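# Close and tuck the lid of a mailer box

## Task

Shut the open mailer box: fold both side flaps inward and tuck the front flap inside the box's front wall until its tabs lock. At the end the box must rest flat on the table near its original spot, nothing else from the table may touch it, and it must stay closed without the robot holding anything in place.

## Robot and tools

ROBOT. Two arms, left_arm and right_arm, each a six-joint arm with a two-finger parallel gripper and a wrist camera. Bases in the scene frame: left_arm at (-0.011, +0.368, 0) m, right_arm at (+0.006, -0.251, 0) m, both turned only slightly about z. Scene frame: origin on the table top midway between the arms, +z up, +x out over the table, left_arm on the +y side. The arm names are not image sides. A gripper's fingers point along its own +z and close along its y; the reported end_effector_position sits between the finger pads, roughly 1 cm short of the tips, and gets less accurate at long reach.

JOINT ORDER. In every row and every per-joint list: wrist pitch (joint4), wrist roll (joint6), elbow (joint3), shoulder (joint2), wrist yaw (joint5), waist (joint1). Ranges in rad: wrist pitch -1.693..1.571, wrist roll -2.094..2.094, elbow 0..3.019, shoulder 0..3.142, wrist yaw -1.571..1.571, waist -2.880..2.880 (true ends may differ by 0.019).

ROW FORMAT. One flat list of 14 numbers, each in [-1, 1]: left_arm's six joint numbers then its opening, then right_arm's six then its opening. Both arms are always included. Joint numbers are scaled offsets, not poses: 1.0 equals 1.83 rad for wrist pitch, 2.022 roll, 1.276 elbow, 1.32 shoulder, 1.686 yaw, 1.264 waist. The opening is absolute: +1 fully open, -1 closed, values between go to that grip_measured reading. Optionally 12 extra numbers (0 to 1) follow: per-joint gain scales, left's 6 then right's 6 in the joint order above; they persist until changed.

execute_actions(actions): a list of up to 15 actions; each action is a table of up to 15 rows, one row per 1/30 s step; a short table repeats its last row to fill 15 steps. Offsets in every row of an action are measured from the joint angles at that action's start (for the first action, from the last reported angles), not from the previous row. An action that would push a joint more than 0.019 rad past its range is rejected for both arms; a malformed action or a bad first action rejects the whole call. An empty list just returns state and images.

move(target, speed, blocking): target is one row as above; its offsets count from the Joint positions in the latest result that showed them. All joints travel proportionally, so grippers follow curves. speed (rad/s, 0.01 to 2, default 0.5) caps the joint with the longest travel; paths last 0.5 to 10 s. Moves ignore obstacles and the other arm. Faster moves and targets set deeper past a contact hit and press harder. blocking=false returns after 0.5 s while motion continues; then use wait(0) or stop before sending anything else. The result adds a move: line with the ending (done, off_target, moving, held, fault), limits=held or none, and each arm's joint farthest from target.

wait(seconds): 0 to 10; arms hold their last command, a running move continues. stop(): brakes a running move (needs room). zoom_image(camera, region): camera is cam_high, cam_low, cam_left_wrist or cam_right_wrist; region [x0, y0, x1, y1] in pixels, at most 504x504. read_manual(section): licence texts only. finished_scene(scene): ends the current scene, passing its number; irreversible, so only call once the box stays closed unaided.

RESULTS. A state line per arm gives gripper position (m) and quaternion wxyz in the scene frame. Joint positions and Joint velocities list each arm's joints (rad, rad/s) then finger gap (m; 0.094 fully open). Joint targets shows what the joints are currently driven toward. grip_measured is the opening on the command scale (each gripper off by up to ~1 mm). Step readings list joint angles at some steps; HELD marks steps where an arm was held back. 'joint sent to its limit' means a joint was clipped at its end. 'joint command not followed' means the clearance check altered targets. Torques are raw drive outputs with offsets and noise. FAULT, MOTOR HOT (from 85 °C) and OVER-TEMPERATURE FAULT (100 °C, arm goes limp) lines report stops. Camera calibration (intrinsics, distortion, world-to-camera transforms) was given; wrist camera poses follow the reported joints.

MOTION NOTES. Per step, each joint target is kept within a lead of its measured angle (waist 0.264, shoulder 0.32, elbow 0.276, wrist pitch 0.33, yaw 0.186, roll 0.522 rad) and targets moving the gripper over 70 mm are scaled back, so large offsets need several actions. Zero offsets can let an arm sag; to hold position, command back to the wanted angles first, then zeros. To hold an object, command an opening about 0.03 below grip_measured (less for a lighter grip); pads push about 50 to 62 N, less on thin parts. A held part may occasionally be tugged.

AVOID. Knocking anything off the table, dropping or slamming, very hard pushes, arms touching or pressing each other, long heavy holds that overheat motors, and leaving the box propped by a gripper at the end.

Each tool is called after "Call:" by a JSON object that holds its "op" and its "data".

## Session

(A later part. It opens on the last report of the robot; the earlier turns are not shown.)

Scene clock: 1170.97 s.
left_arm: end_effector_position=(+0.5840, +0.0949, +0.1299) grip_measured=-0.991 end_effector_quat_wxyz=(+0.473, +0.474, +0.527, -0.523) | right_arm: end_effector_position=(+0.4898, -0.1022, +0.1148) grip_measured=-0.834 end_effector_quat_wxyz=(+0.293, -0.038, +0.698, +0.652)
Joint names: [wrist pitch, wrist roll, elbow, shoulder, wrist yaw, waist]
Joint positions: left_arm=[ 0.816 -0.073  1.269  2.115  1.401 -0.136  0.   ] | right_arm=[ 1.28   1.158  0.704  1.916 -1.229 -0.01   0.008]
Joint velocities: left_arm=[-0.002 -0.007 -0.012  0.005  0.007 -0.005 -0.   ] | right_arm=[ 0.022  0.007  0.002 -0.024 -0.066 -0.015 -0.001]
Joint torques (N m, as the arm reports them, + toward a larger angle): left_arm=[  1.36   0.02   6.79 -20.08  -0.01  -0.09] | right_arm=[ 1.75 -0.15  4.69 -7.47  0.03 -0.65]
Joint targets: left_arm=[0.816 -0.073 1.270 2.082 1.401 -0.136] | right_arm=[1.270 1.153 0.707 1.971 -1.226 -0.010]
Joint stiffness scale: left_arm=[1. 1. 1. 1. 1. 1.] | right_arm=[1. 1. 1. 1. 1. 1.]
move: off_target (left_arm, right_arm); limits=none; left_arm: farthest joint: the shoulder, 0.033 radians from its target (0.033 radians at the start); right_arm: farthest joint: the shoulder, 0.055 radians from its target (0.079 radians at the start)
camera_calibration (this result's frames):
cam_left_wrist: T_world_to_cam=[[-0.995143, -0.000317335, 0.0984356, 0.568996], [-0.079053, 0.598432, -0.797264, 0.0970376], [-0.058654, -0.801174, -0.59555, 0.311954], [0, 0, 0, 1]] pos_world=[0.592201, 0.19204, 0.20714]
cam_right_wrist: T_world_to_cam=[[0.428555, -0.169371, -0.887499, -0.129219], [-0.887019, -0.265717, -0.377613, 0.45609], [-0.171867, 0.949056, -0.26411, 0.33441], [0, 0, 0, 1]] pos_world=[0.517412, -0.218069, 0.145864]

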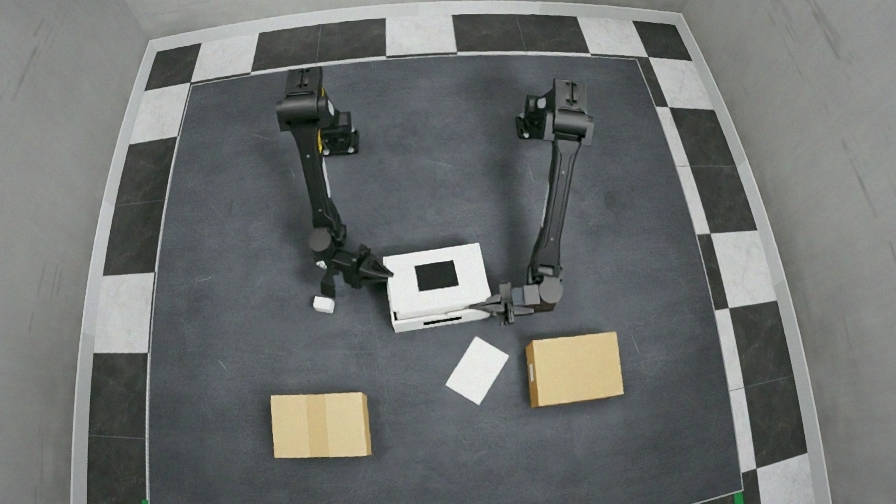

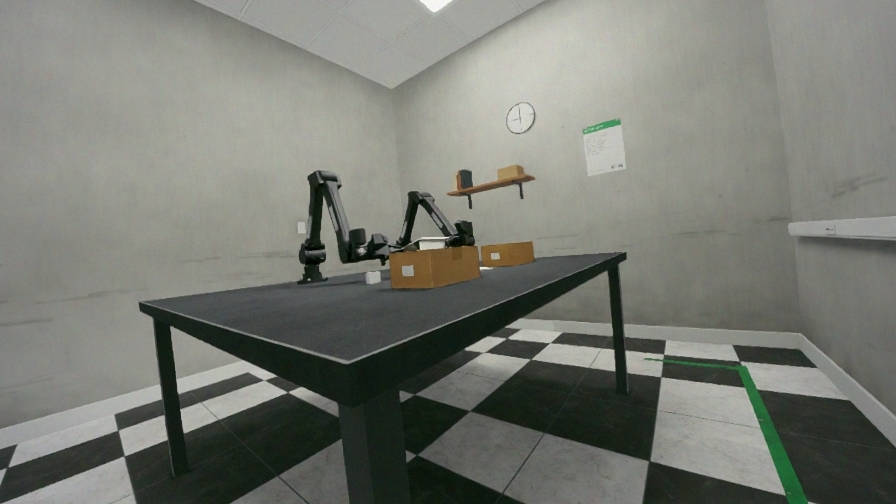

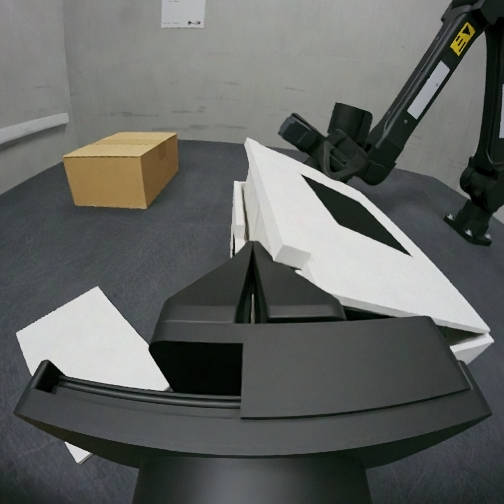

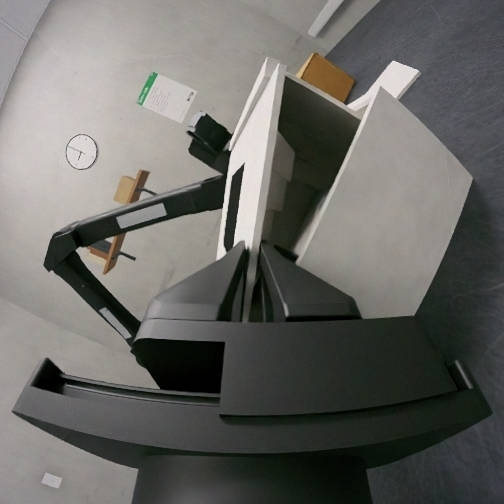

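Call:
{"op": "move", "data": {"target": [0,0,0,-0.025,0,0.1,-1,0,0,0,0.035,0,0,-0.84], "speed": 0.15}}

Call:
{"op": "move", "data": {"target": [-0.11,0,0,-0.17,0,0,-1,0,0,0,0.035,0,0,-0.84], "speed": 0.25}}

Scene clock: 1191.53 s.
left_arm: end_effector_position=(+0.6131, +0.1725, +0.1289) grip_measured=-0.991 end_effector_quat_wxyz=(+0.504, +0.439, +0.557, -0.493) | right_arm: end_effector_position=(+0.4898, -0.1022, +0.1147) grip_measured=-0.834 end_effector_quat_wxyz=(+0.291, -0.036, +0.698, +0.653)
Joint names: [wrist pitch, wrist roll, elbow, shoulder, wrist yaw, waist]
Joint positions: left_arm=[ 0.816 -0.073  1.266  2.115  1.401 -0.009  0.   ] | right_arm=[ 1.28   1.164  0.704  1.917 -1.229 -0.01   0.008]
Joint velocities: left_arm=[ 0.002  0.037 -0.017 -0.005  0.051  0.005  0.   ] | right_arm=[ 0.017  0.037  0.007 -0.005 -0.022 -0.015  0.   ]
Joint torques (N m, as the arm reports them, + toward a larger angle): left_arm=[  1.34   0.03   6.91 -20.13   0.     0.3 ] | right_arm=[ 2.1  -0.17  4.56 -8.63  0.   -0.3 ]
Joint targets: left_arm=[0.816 -0.073 1.269 2.082 1.401 -0.009] | right_arm=[1.280 1.158 0.704 1.962 -1.229 -0.010]
Joint stiffness scale: left_arm=[1. 1. 1. 1. 1. 1.] | right_arm=[1. 1. 1. 1. 1. 1.]
move: off_target (left_arm, right_arm); limits=none; left_arm: farthest joint: the shoulder, 0.033 radians from its target (0.033 radians at the start); right_arm: farthest joint: the shoulder, 0.045 radians from its target (0.046 radians at the start)
camera_calibration (this result's frames):
cam_left_wrist: T_world_to_cam=[[-0.986819, -0.1264, 0.101055, 0.614325], [-0.156358, 0.583682, -0.796786, 0.102], [0.0417301, -0.802084, -0.595751, 0.313923], [0, 0, 0, 1]] pos_world=[0.609076, 0.269908, 0.206211]
cam_right_wrist: T_world_to_cam=[[0.423918, -0.167236, -0.890127, -0.126463], [-0.888877, -0.265368, -0.373466, 0.456471], [-0.173755, 0.949532, -0.261146, 0.334987], [0, 0, 0, 1]] pos_world=[0.517562, -0.218097, 0.145389]

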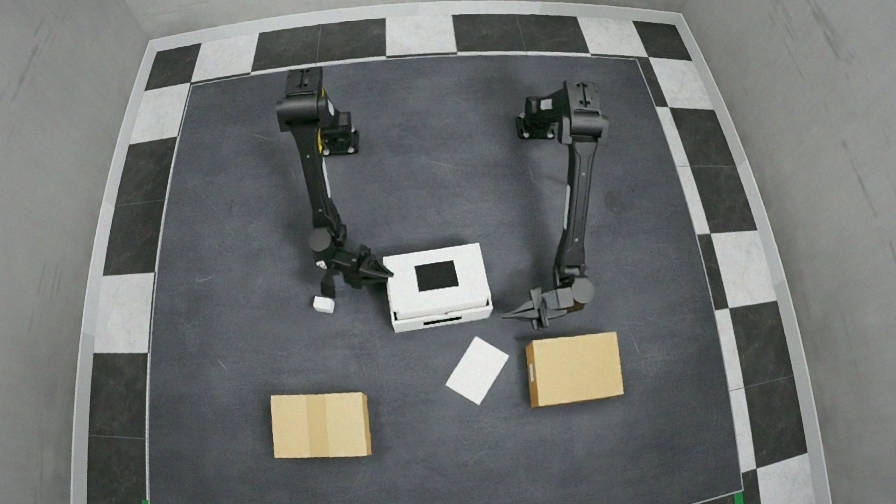

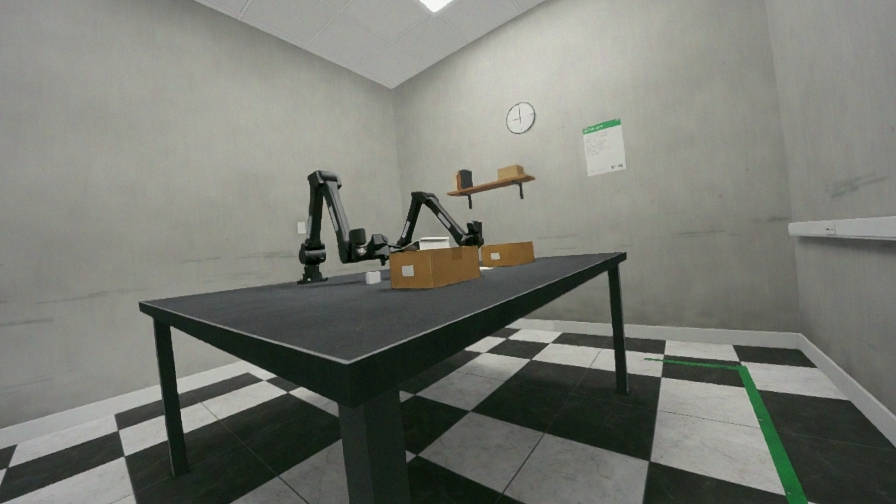

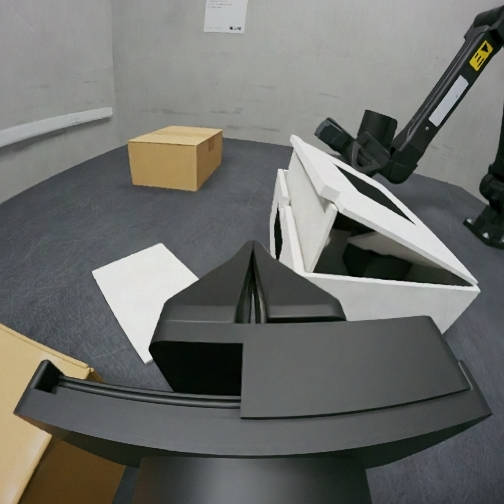

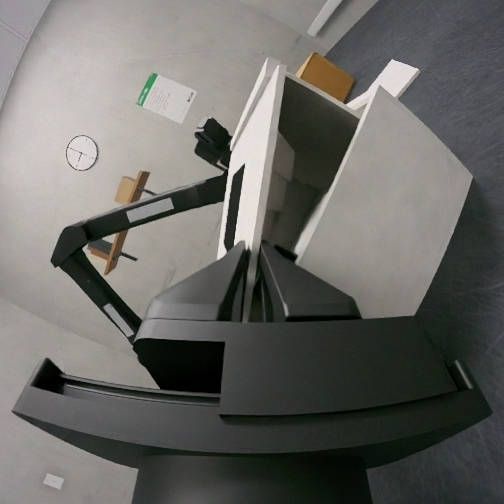

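Scene clock: 1192.97 s.
left_arm: end_effector_position=(+0.6010, +0.1730, +0.2257) grip_measured=-0.991 end_effector_quat_wxyz=(+0.503, +0.438, +0.558, -0.494) | right_arm: end_effector_position=(+0.4898, -0.1022, +0.1145) grip_measured=-0.834 end_effector_quat_wxyz=(+0.289, -0.034, +0.698, +0.654)
Joint names: [wrist pitch, wrist roll, elbow, shoulder, wrist yaw, waist]
Joint positions: left_arm=[ 0.621 -0.073  1.258  1.917  1.401 -0.009  0.   ] | right_arm=[ 1.282  1.17   0.704  1.917 -1.229 -0.01   0.008]
Joint velocities: left_arm=[ 0.002 -0.022  0.002  0.015  0.095 -0.005 -0.   ] | right_arm=[-0.017  0.022 -0.012  0.015 -0.022  0.015  0.   ]
Joint torques (N m, as the arm reports them, + toward a larger angle): left_arm=[  1.05   0.02   8.24 -18.32   0.    -0.09] | right_arm=[ 2.15 -0.13  4.48 -8.49  0.01 -0.04]
Joint targets: left_arm=[0.615 -0.073 1.266 1.891 1.401 -0.009] | right_arm=[1.280 1.164 0.704 1.963 -1.229 -0.010]
Joint stiffness scale: left_arm=[1. 1. 1. 1. 1. 1.] | right_arm=[1. 1. 1. 1. 1. 1.]
move: off_target (left_arm, right_arm); limits=none; left_arm: farthest joint: the shoulder, 0.027 radians from its target (0.225 radians at the start); right_arm: farthest joint: the shoulder, 0.046 radians from its target (0.046 radians at the start)
camera_calibration (this result's frames):
cam_left_wrist: T_world_to_cam=[[-0.986306, -0.126421, 0.105918, 0.591294], [-0.160304, 0.583843, -0.795883, 0.179088], [0.0387772, -0.801963, -0.596114, 0.374323], [0, 0, 0, 1]] pos_world=[0.59739, 0.270386, 0.303043]
cam_right_wrist: T_world_to_cam=[[0.419797, -0.165507, -0.8924, -0.124155], [-0.890645, -0.26438, -0.369939, 0.457006], [-0.174705, 0.950111, -0.258394, 0.335187], [0, 0, 0, 1]] pos_world=[0.517709, -0.21819, 0.144878]

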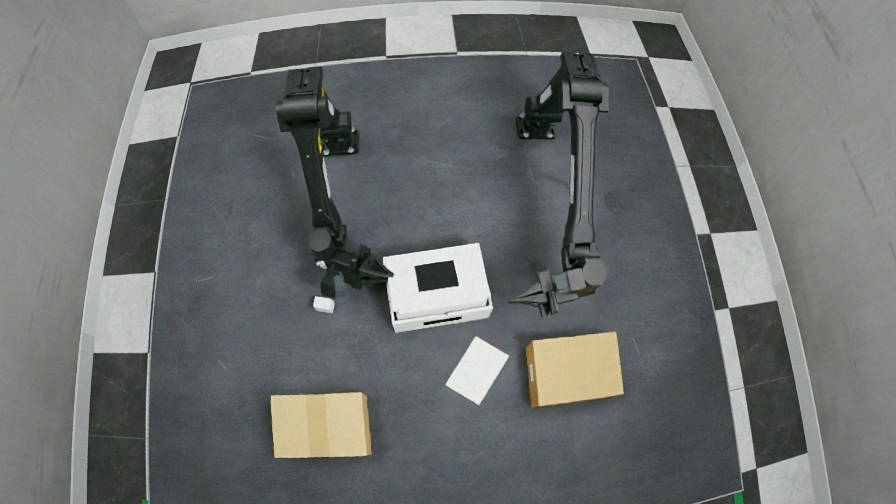

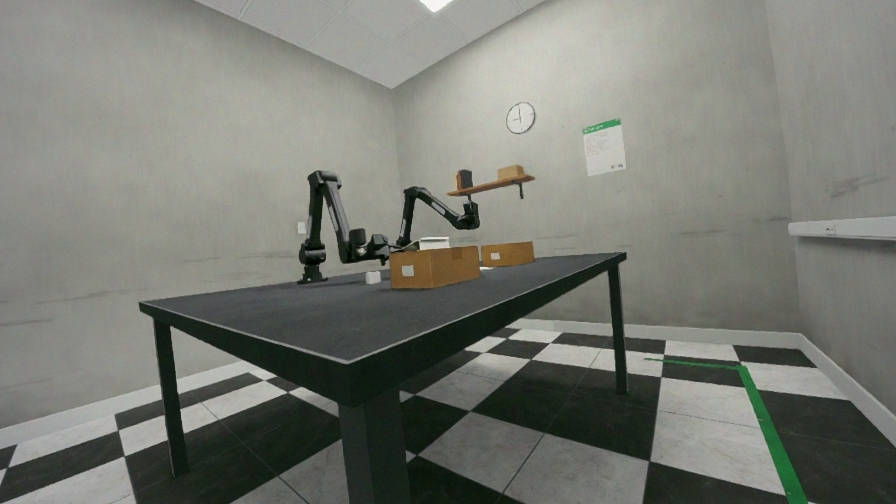

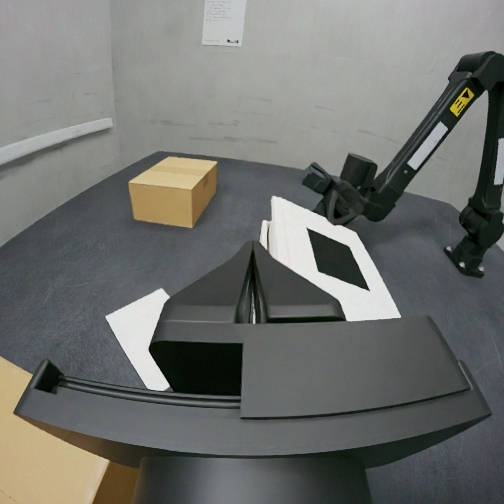

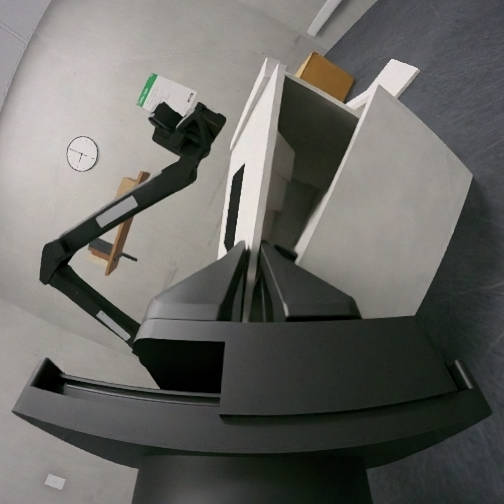

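Call:
{"op": "move", "data": {"target": [-0.651,0.03,0.125,-0.17,-0.831,-0.411,-1,0,0,0,0.035,0,0,-0.84], "speed": 0.5}}

Scene clock: 1203.43 s.
left_arm: end_effector_position=(+0.5416, +0.0190, +0.1643) grip_measured=-0.991 end_effector_quat_wxyz=(+0.304, +0.251, +0.914, -0.094) | right_arm: end_effector_position=(+0.4898, -0.1022, +0.1144) grip_measured=-0.835 end_effector_quat_wxyz=(+0.287, -0.032, +0.698, +0.655)
Joint names: [wrist pitch, wrist roll, elbow, shoulder, wrist yaw, waist]
Joint positions: left_arm=[-0.565 -0.028  1.368  1.726  0.004 -0.529  0.   ] | right_arm=[ 1.282  1.176  0.704  1.918 -1.229 -0.01   0.008]
Joint velocities: left_arm=[-0.022  0.022  0.002 -0.005 -0.037 -0.015  0.   ] | right_arm=[-0.002  0.022 -0.017 -0.005 -0.007  0.015 -0.   ]
Joint torques (N m, as the arm reports them, + toward a larger angle): left_arm=[  1.15   0.16  13.27 -17.96  -0.22   0.2 ] | right_arm=[ 2.21 -0.21  4.7  -8.12 -0.05 -0.29]
Joint targets: left_arm=[-0.571 -0.013 1.418 1.693 -0.000 -0.528] | right_arm=[1.282 1.170 0.704 1.964 -1.229 -0.010]
Joint stiffness scale: left_arm=[1. 1. 1. 1. 1. 1.] | right_arm=[1. 1. 1. 1. 1. 1.]
move: off_target (left_arm, right_arm); limits=none; left_arm: farthest joint: the elbow, 0.050 radians from its target (0.159 radians at the start); right_arm: farthest joint: the shoulder, 0.045 radians from its target (0.046 radians at the start)
camera_calibration (this result's frames):
cam_left_wrist: T_world_to_cam=[[-0.520318, -0.853765, 0.0188303, 0.295478], [-0.853973, 0.520187, -0.0116467, 0.458669], [0.000148261, -0.0221405, -0.999755, 0.288958], [0, 0, 0, 1]] pos_world=[0.54539, 0.0200727, 0.288665]
cam_right_wrist: T_world_to_cam=[[0.414388, -0.163482, -0.895296, -0.121121], [-0.892841, -0.263696, -0.365101, 0.457528], [-0.176398, 0.950651, -0.255236, 0.335664], [0, 0, 0, 1]] pos_world=[0.517902, -0.218252, 0.144278]

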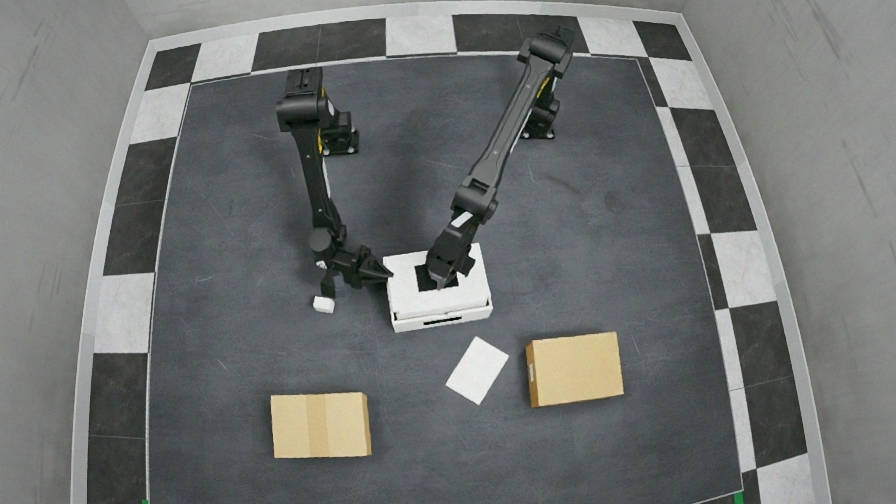

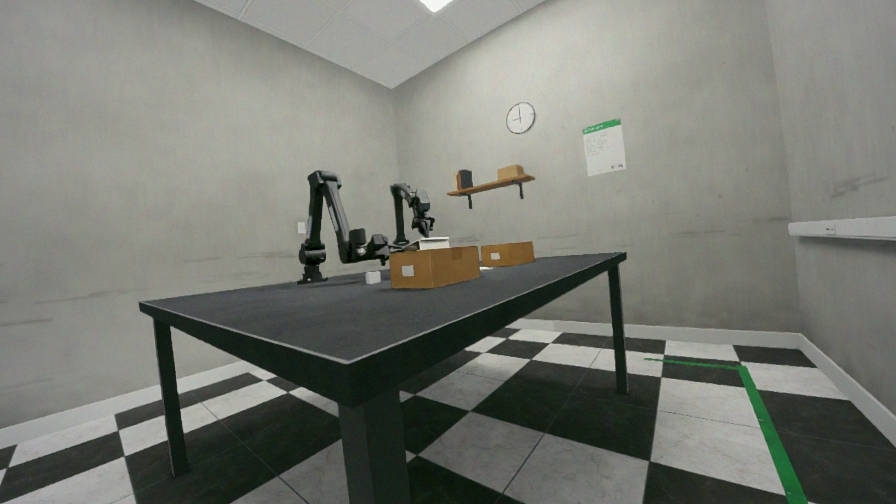

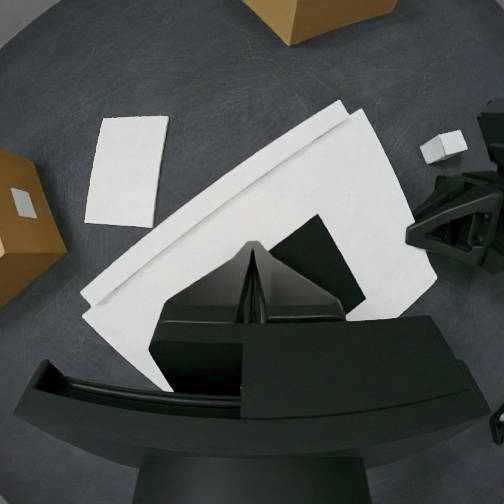

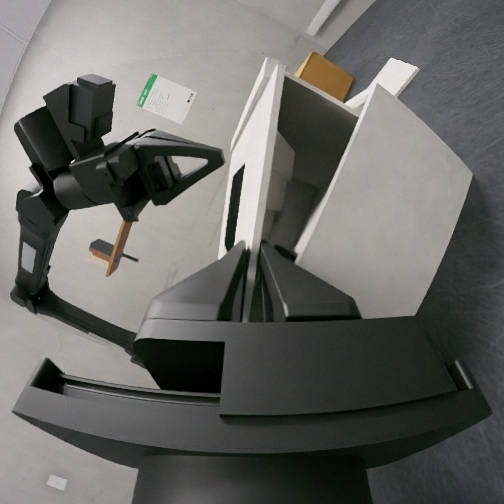

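Call:
{"op": "move", "data": {"target": [0.033,0,0.038,0.055,0,0,-1,0,0,0,0.035,0,0,-0.84], "speed": 0.06}}

Scene clock: 1212.60 s.
left_arm: end_effector_position=(+0.5514, +0.0128, +0.1520) grip_measured=-0.991 end_effector_quat_wxyz=(+0.312, +0.250, +0.912, -0.097) | right_arm: end_effector_position=(+0.4898, -0.1022, +0.1138) grip_measured=-0.835 end_effector_quat_wxyz=(+0.284, -0.029, +0.699, +0.656)
Joint names: [wrist pitch, wrist roll, elbow, shoulder, wrist yaw, waist]
Joint positions: left_arm=[-0.519 -0.028  1.373  1.76   0.004 -0.529  0.   ] | right_arm=[ 1.282  1.184  0.704  1.919 -1.228 -0.01   0.008]
Joint velocities: left_arm=[-0.002  0.066 -0.007 -0.005 -0.007  0.005 -0.   ] | right_arm=[-0.002 -0.007 -0.007 -0.005 -0.066  0.005  0.   ]
Joint torques (N m, as the arm reports them, + toward a larger angle): left_arm=[  2.11   0.02  12.6  -12.8   -0.04  -0.21] | right_arm=[ 2.2  -0.19  4.64 -8.62 -0.08 -0.52]
Joint targets: left_arm=[-0.504 -0.028 1.416 1.798 0.004 -0.529] | right_arm=[1.282 1.176 0.704 1.964 -1.229 -0.010]
Joint stiffness scale: left_arm=[1. 1. 1. 1. 1. 1.] | right_arm=[1. 1. 1. 1. 1. 1.]
move: off_target (left_arm, right_arm); limits=none; left_arm: farthest joint: the elbow, 0.043 radians from its target (0.049 radians at the start); right_arm: farthest joint: the shoulder, 0.045 radians from its target (0.046 radians at the start)
camera_calibration (this result's frames):
cam_left_wrist: T_world_to_cam=[[-0.520581, -0.8536, 0.019062, 0.295653], [-0.853697, 0.520014, -0.028045, 0.472442], [0.0140267, -0.0308729, -0.999425, 0.268851], [0, 0, 0, 1]] pos_world=[0.553463, 0.0149933, 0.27631]
cam_right_wrist: T_world_to_cam=[[0.406304, -0.160807, -0.899476, -0.116898], [-0.896136, -0.262416, -0.357881, 0.458293], [-0.178487, 0.951462, -0.250726, 0.336153], [0, 0, 0, 1]] pos_world=[0.518188, -0.218372, 0.143149]

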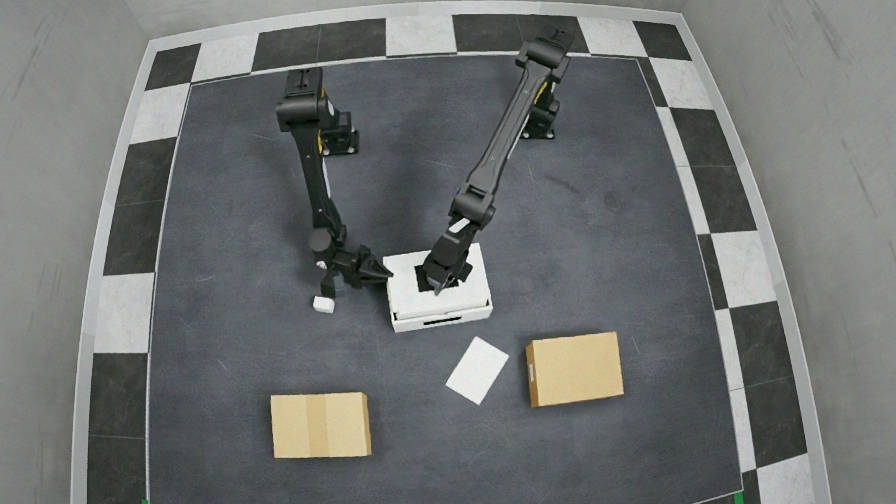

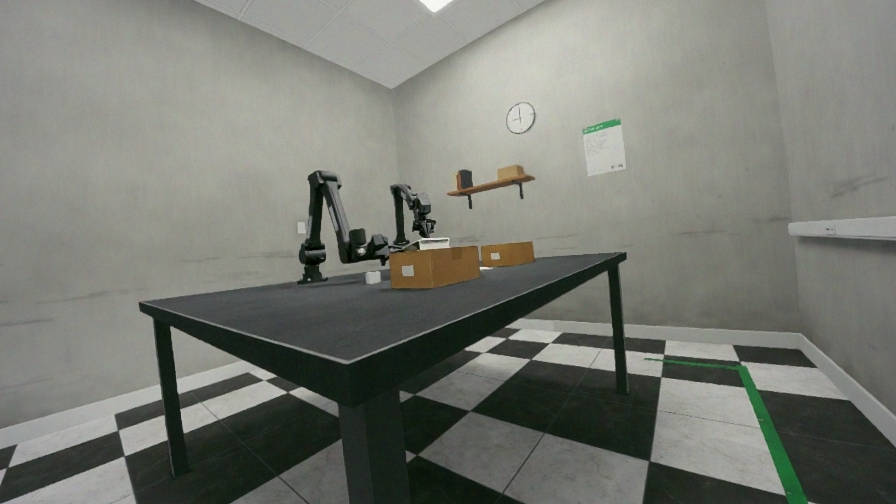

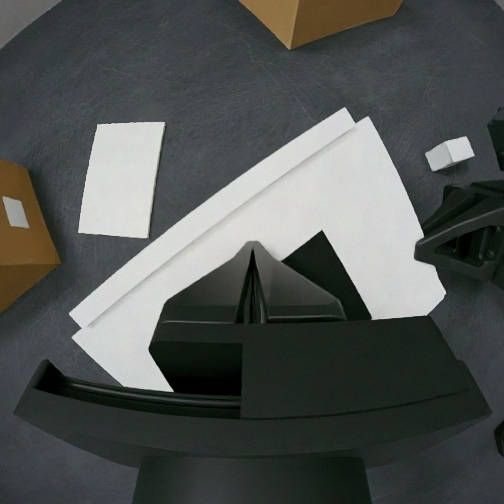

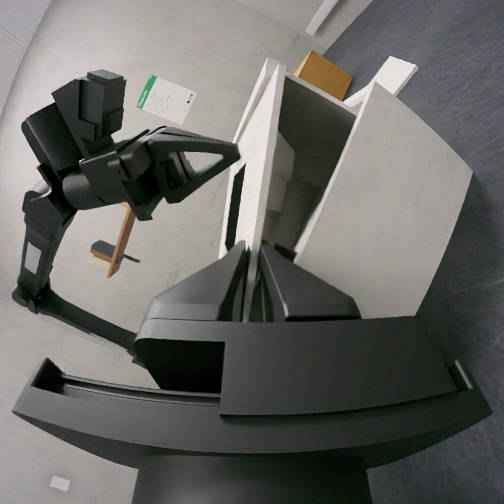

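Call:
{"op": "move", "data": {"target": [0.008,0,0.033,0.04,0,0,-1,0,0,0,-0.005,-0.06,-0.09,-0.78], "speed": 0.08}}

Call:
{"op": "move", "data": {"target": [0.02,0,0.033,0.075,0,0,-1,0,0,0,0,0,0,-0.78], "speed": 0.05}}

Scene clock: 1234.60 s.
left_arm: end_effector_position=(+0.5519, +0.0125, +0.1349) grip_measured=-0.991 end_effector_quat_wxyz=(+0.300, +0.251, +0.916, -0.093) | right_arm: end_effector_position=(+0.4873, -0.1448, +0.1145) grip_measured=-0.781 end_effector_quat_wxyz=(+0.286, -0.029, +0.700, +0.653)
Joint names: [wrist pitch, wrist roll, elbow, shoulder, wrist yaw, waist]
Joint positions: left_arm=[-0.518 -0.028  1.373  1.787  0.004 -0.529  0.   ] | right_arm=[ 1.282  1.186  0.704  1.915 -1.326 -0.111  0.01 ]
Joint velocities: left_arm=[-0.012  0.007 -0.002 -0.015 -0.037 -0.015  0.   ] | right_arm=[ 0.017 -0.022 -0.007 -0.005 -0.022 -0.015 -0.   ]
Joint torques (N m, as the arm reports them, + toward a larger angle): left_arm=[  2.02   0.02  12.44 -13.83  -0.04  -0.06] | right_arm=[  2.19  -0.12   4.61 -11.55  -0.19  -1.75]
Joint targets: left_arm=[-0.505 -0.028 1.415 1.813 0.004 -0.529] | right_arm=[1.282 1.184 0.704 1.912 -1.329 -0.124]
Joint stiffness scale: left_arm=[1. 1. 1. 1. 1. 1.] | right_arm=[1. 1. 1. 1. 1. 1.]
move: off_target (left_arm); limits=none; left_arm: farthest joint: the elbow, 0.042 radians from its target (0.042 radians at the start); right_arm: farthest joint: the waist, 0.013 radians from its target (0.113 radians at the start)
camera_calibration (this result's frames):
cam_left_wrist: T_world_to_cam=[[-0.520172, -0.853857, 0.0186987, 0.295797], [-0.854027, 0.520222, -0.00249249, 0.469264], [-0.00759926, -0.0172658, -0.999822, 0.263645], [0, 0, 0, 1]] pos_world=[0.556633, 0.0129984, 0.259237]
cam_right_wrist: T_world_to_cam=[[0.407788, -0.167938, -0.8975, -0.124049], [-0.896184, -0.261815, -0.3582, 0.445241], [-0.174824, 0.950394, -0.257269, 0.375173], [0, 0, 0, 1]] pos_world=[0.515192, -0.260824, 0.144672]

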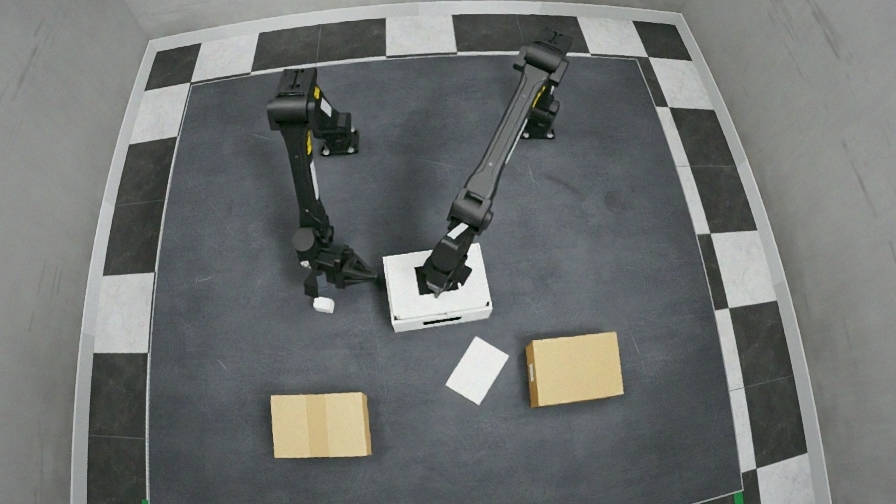

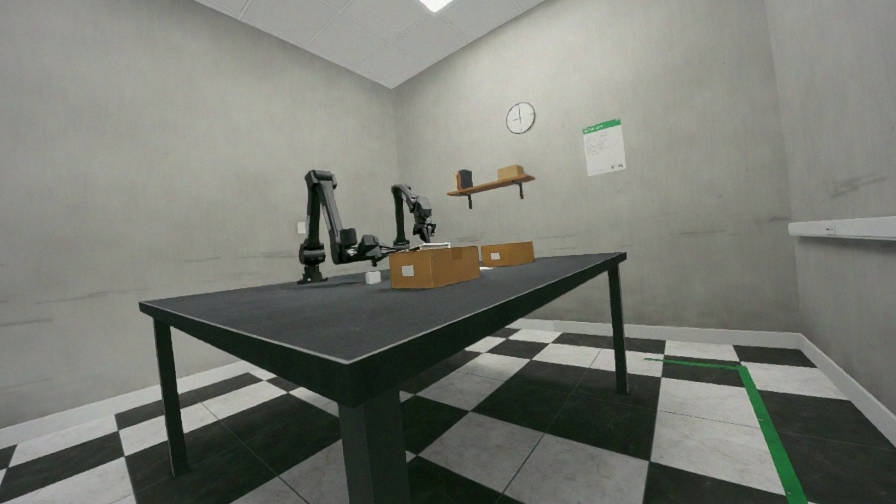

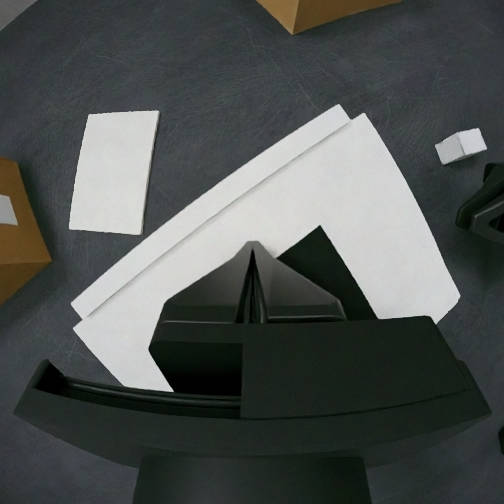

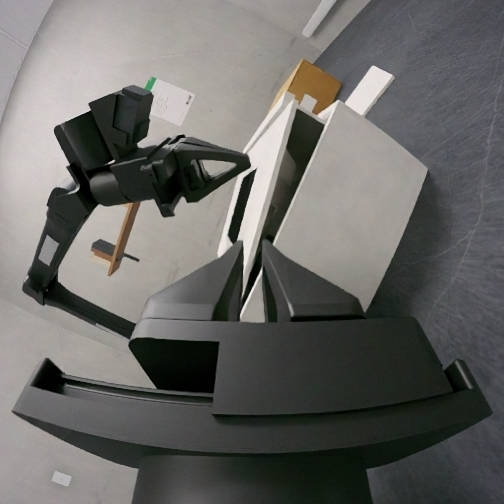

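Scene clock: 1236.83 s.
left_arm: end_effector_position=(+0.5600, +0.0074, +0.1145) grip_measured=-0.991 end_effector_quat_wxyz=(+0.297, +0.251, +0.917, -0.092) | right_arm: end_effector_position=(+0.4873, -0.1448, +0.1145) grip_measured=-0.781 end_effector_quat_wxyz=(+0.286, -0.029, +0.700, +0.653)
Joint names: [wrist pitch, wrist roll, elbow, shoulder, wrist yaw, waist]
Joint positions: left_arm=[-0.489 -0.028  1.385  1.834  0.004 -0.529  0.   ] | right_arm=[ 1.282  1.186  0.704  1.915 -1.326 -0.111  0.01 ]
Joint velocities: left_arm=[-0.002  0.037  0.007  0.005  0.007 -0.024 -0.001] | right_arm=[ 0.002 -0.007 -0.002 -0.005  0.051 -0.005  0.   ]
Joint torques (N m, as the arm reports them, + toward a larger angle): left_arm=[  1.74   0.02  11.31 -12.42  -0.04  -0.15] | right_arm=[  2.03  -0.09   4.45 -11.82  -0.05  -0.42]
Joint targets: left_arm=[-0.482 -0.028 1.415 1.885 0.004 -0.529] | right_arm=[1.282 1.186 0.704 1.915 -1.326 -0.111]
Joint stiffness scale: left_arm=[1. 1. 1. 1. 1. 1.] | right_arm=[1. 1. 1. 1. 1. 1.]
move: off_target (left_arm); limits=none; left_arm: farthest joint: the shoulder, 0.052 radians from its target (0.099 radians at the start); right_arm: farthest joint: the waist, 0.000 radians from its target (0.000 radians at the start)
camera_calibration (this result's frames):
cam_left_wrist: T_world_to_cam=[[-0.52007, -0.853921, 0.0186046, 0.295994], [-0.854023, 0.520219, 0.00399189, 0.478087], [-0.0130872, -0.0138127, -0.999819, 0.246232], [0, 0, 0, 1]] pos_world=[0.565457, 0.00744638, 0.238772]
cam_right_wrist: T_world_to_cam=[[0.407788, -0.167938, -0.8975, -0.124049], [-0.896184, -0.261815, -0.3582, 0.445241], [-0.174824, 0.950394, -0.257269, 0.375173], [0, 0, 0, 1]] pos_world=[0.515192, -0.260824, 0.144672]

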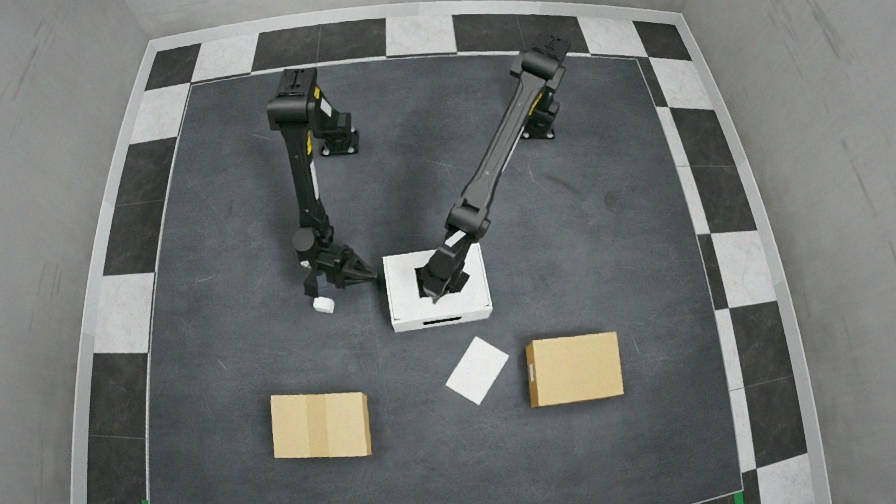

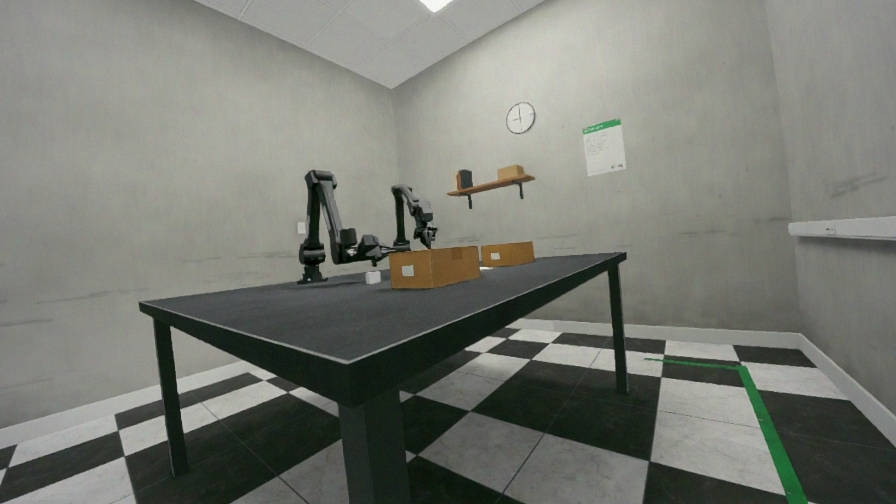

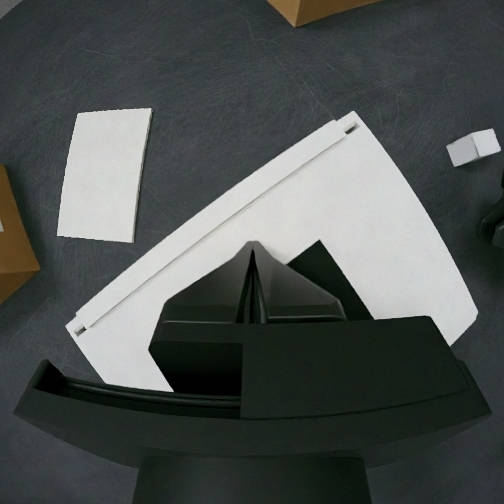

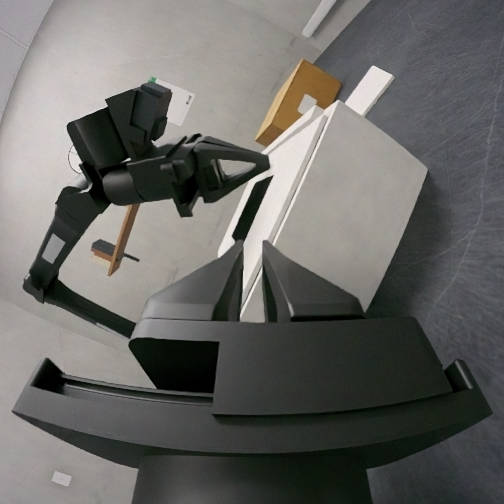

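Nearly. Press a bit more, then lift.

Call:
{"op": "move", "data": {"target": [0,0,0.02,0.07,0,0,-1,0,0,0,0,0,0,-0.78], "speed": 0.05}}

Call:
{"op": "move", "data": {"target": [0,0,0.03,-0.05,0,0,-1,0,0,0,0,0,0,-0.78], "speed": 0.06}}

Scene clock: 1246.13 s.
left_arm: end_effector_position=(+0.5639, +0.0049, +0.1130) grip_measured=-0.991 end_effector_quat_wxyz=(+0.298, +0.251, +0.916, -0.092) | right_arm: end_effector_position=(+0.4873, -0.1448, +0.1145) grip_measured=-0.781 end_effector_quat_wxyz=(+0.286, -0.029, +0.700, +0.653)
Joint names: [wrist pitch, wrist roll, elbow, shoulder, wrist yaw, waist]
Joint positions: left_arm=[-0.489 -0.028  1.398  1.846  0.004 -0.529  0.   ] | right_arm=[ 1.282  1.186  0.704  1.915 -1.326 -0.111  0.01 ]
Joint velocities: left_arm=[ 0.012  0.051 -0.012  0.005  0.007  0.015 -0.001] | right_arm=[ 0.007 -0.022 -0.002 -0.015 -0.022  0.005  0.   ]
Joint torques (N m, as the arm reports them, + toward a larger angle): left_arm=[  1.36   0.02   9.81 -10.29  -0.04  -0.08] | right_arm=[  1.99  -0.1    4.6  -11.78  -0.07  -0.19]
Joint targets: left_arm=[-0.489 -0.028 1.411 1.926 0.004 -0.529] | right_arm=[1.282 1.186 0.704 1.915 -1.326 -0.111]
Joint stiffness scale: left_arm=[1. 1. 1. 1. 1. 1.] | right_arm=[1. 1. 1. 1. 1. 1.]
move: off_target (left_arm); limits=none; left_arm: farthest joint: the shoulder, 0.081 radians from its target (0.093 radians at the start); right_arm: farthest joint: the waist, 0.000 radians from its target (0.000 radians at the start)
camera_calibration (this result's frames):
cam_left_wrist: T_world_to_cam=[[-0.520088, -0.85391, 0.0186213, 0.295962], [-0.854027, 0.520221, 0.00284759, 0.482876], [-0.0121188, -0.0144221, -0.999823, 0.244238], [0, 0, 0, 1]] pos_world=[0.569275, 0.00504452, 0.237309]
cam_right_wrist: T_world_to_cam=[[0.407788, -0.167938, -0.8975, -0.124049], [-0.896184, -0.261815, -0.3582, 0.445241], [-0.174824, 0.950394, -0.257269, 0.375173], [0, 0, 0, 1]] pos_world=[0.515192, -0.260824, 0.144672]

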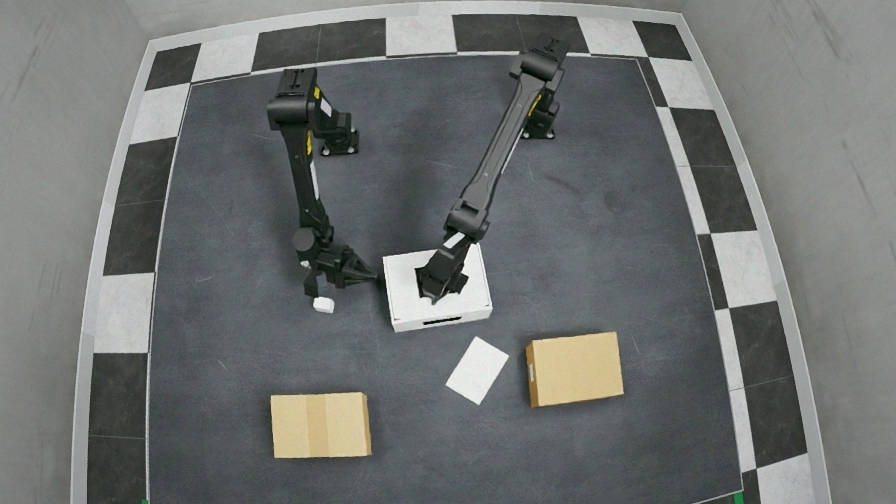

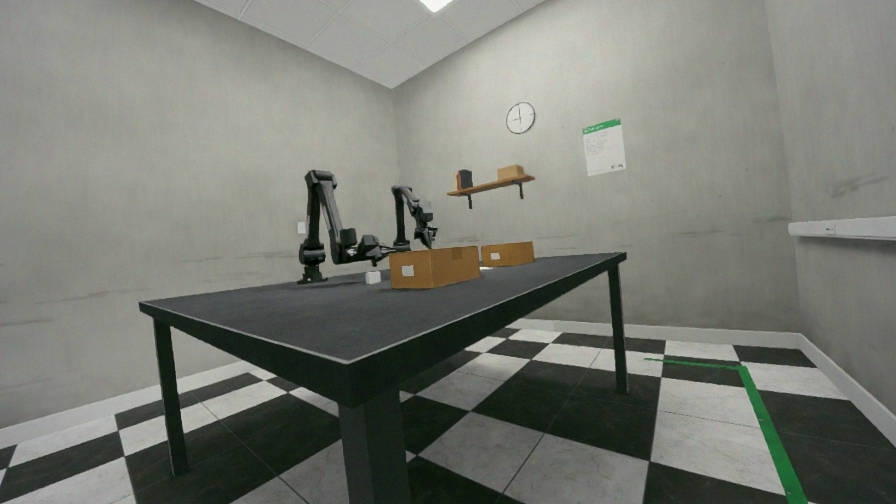

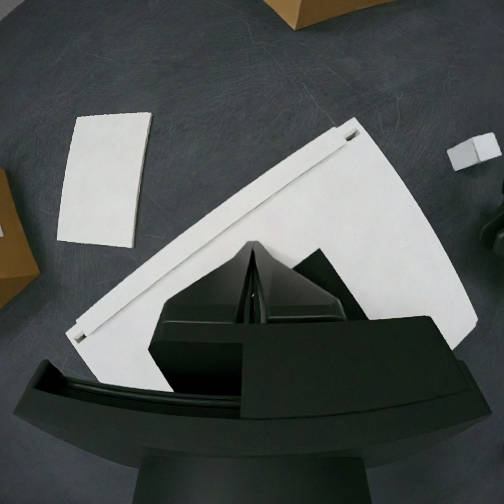

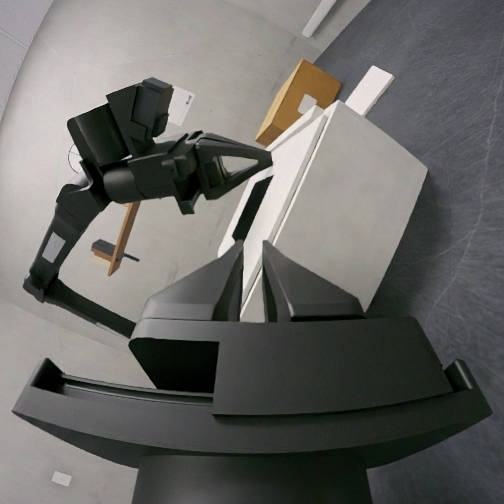

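Scene clock: 1247.60 s.
left_arm: end_effector_position=(+0.5642, +0.0048, +0.1342) grip_measured=-0.991 end_effector_quat_wxyz=(+0.312, +0.250, +0.911, -0.097) | right_arm: end_effector_position=(+0.4873, -0.1448, +0.1145) grip_measured=-0.781 end_effector_quat_wxyz=(+0.286, -0.029, +0.700, +0.653)
Joint names: [wrist pitch, wrist roll, elbow, shoulder, wrist yaw, waist]
Joint positions: left_arm=[-0.489 -0.028  1.398  1.814  0.004 -0.529  0.   ] | right_arm=[ 1.282  1.186  0.704  1.915 -1.326 -0.111  0.01 ]
Joint velocities: left_arm=[-0.002 -0.022  0.002 -0.015  0.022  0.005  0.001] | right_arm=[ 0.007  0.007  0.017 -0.005 -0.095  0.005  0.   ]
Joint torques (N m, as the arm reports them, + toward a larger angle): left_arm=[  1.44   0.02  12.06 -18.94  -0.04  -0.18] | right_arm=[  2.09  -0.12   4.55 -11.66  -0.04  -0.14]
Joint targets: left_arm=[-0.489 -0.028 1.437 1.780 0.004 -0.529] | right_arm=[1.282 1.186 0.704 1.915 -1.326 -0.111]
Joint stiffness scale: left_arm=[1. 1. 1. 1. 1. 1.] | right_arm=[1. 1. 1. 1. 1. 1.]
move: off_target (left_arm); limits=none; left_arm: farthest joint: the elbow, 0.038 radians from its target (0.038 radians at the start); right_arm: farthest joint: the waist, 0.000 radians from its target (0.000 radians at the start)
camera_calibration (this result's frames):
cam_left_wrist: T_world_to_cam=[[-0.520605, -0.853584, 0.0190833, 0.295792], [-0.85366, 0.519991, -0.0295701, 0.487257], [0.0153174, -0.031685, -0.999381, 0.249932], [0, 0, 0, 1]] pos_world=[0.566114, 0.00703314, 0.258541]
cam_right_wrist: T_world_to_cam=[[0.407788, -0.167938, -0.8975, -0.124049], [-0.896184, -0.261815, -0.3582, 0.445241], [-0.174824, 0.950394, -0.257269, 0.375173], [0, 0, 0, 1]] pos_world=[0.515192, -0.260824, 0.144672]

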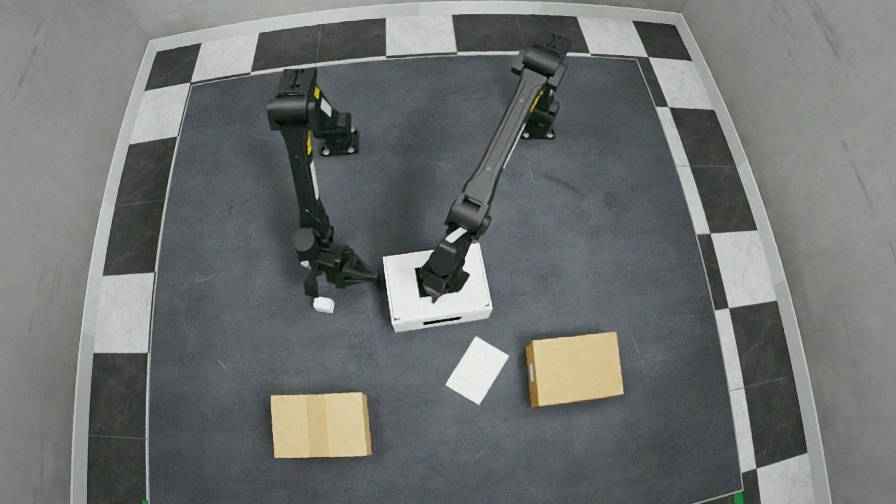

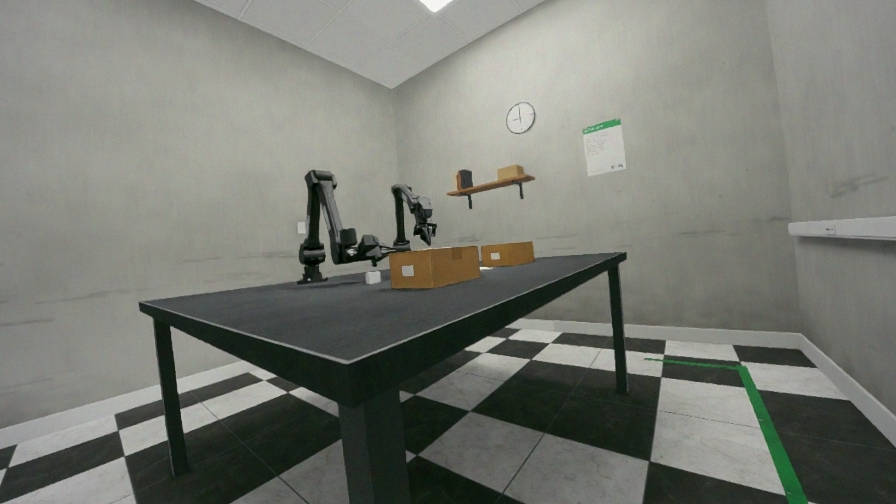

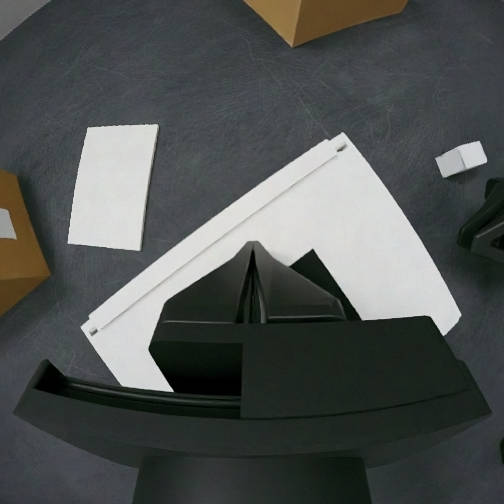

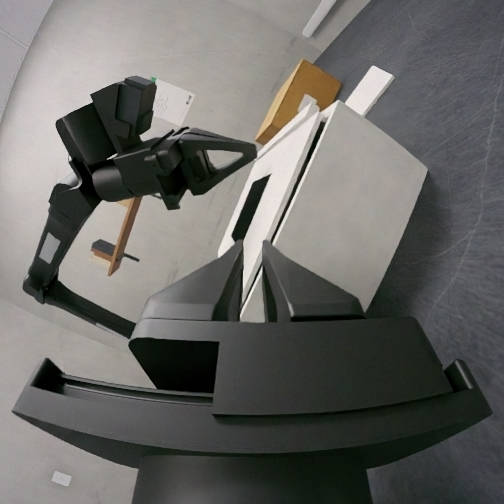

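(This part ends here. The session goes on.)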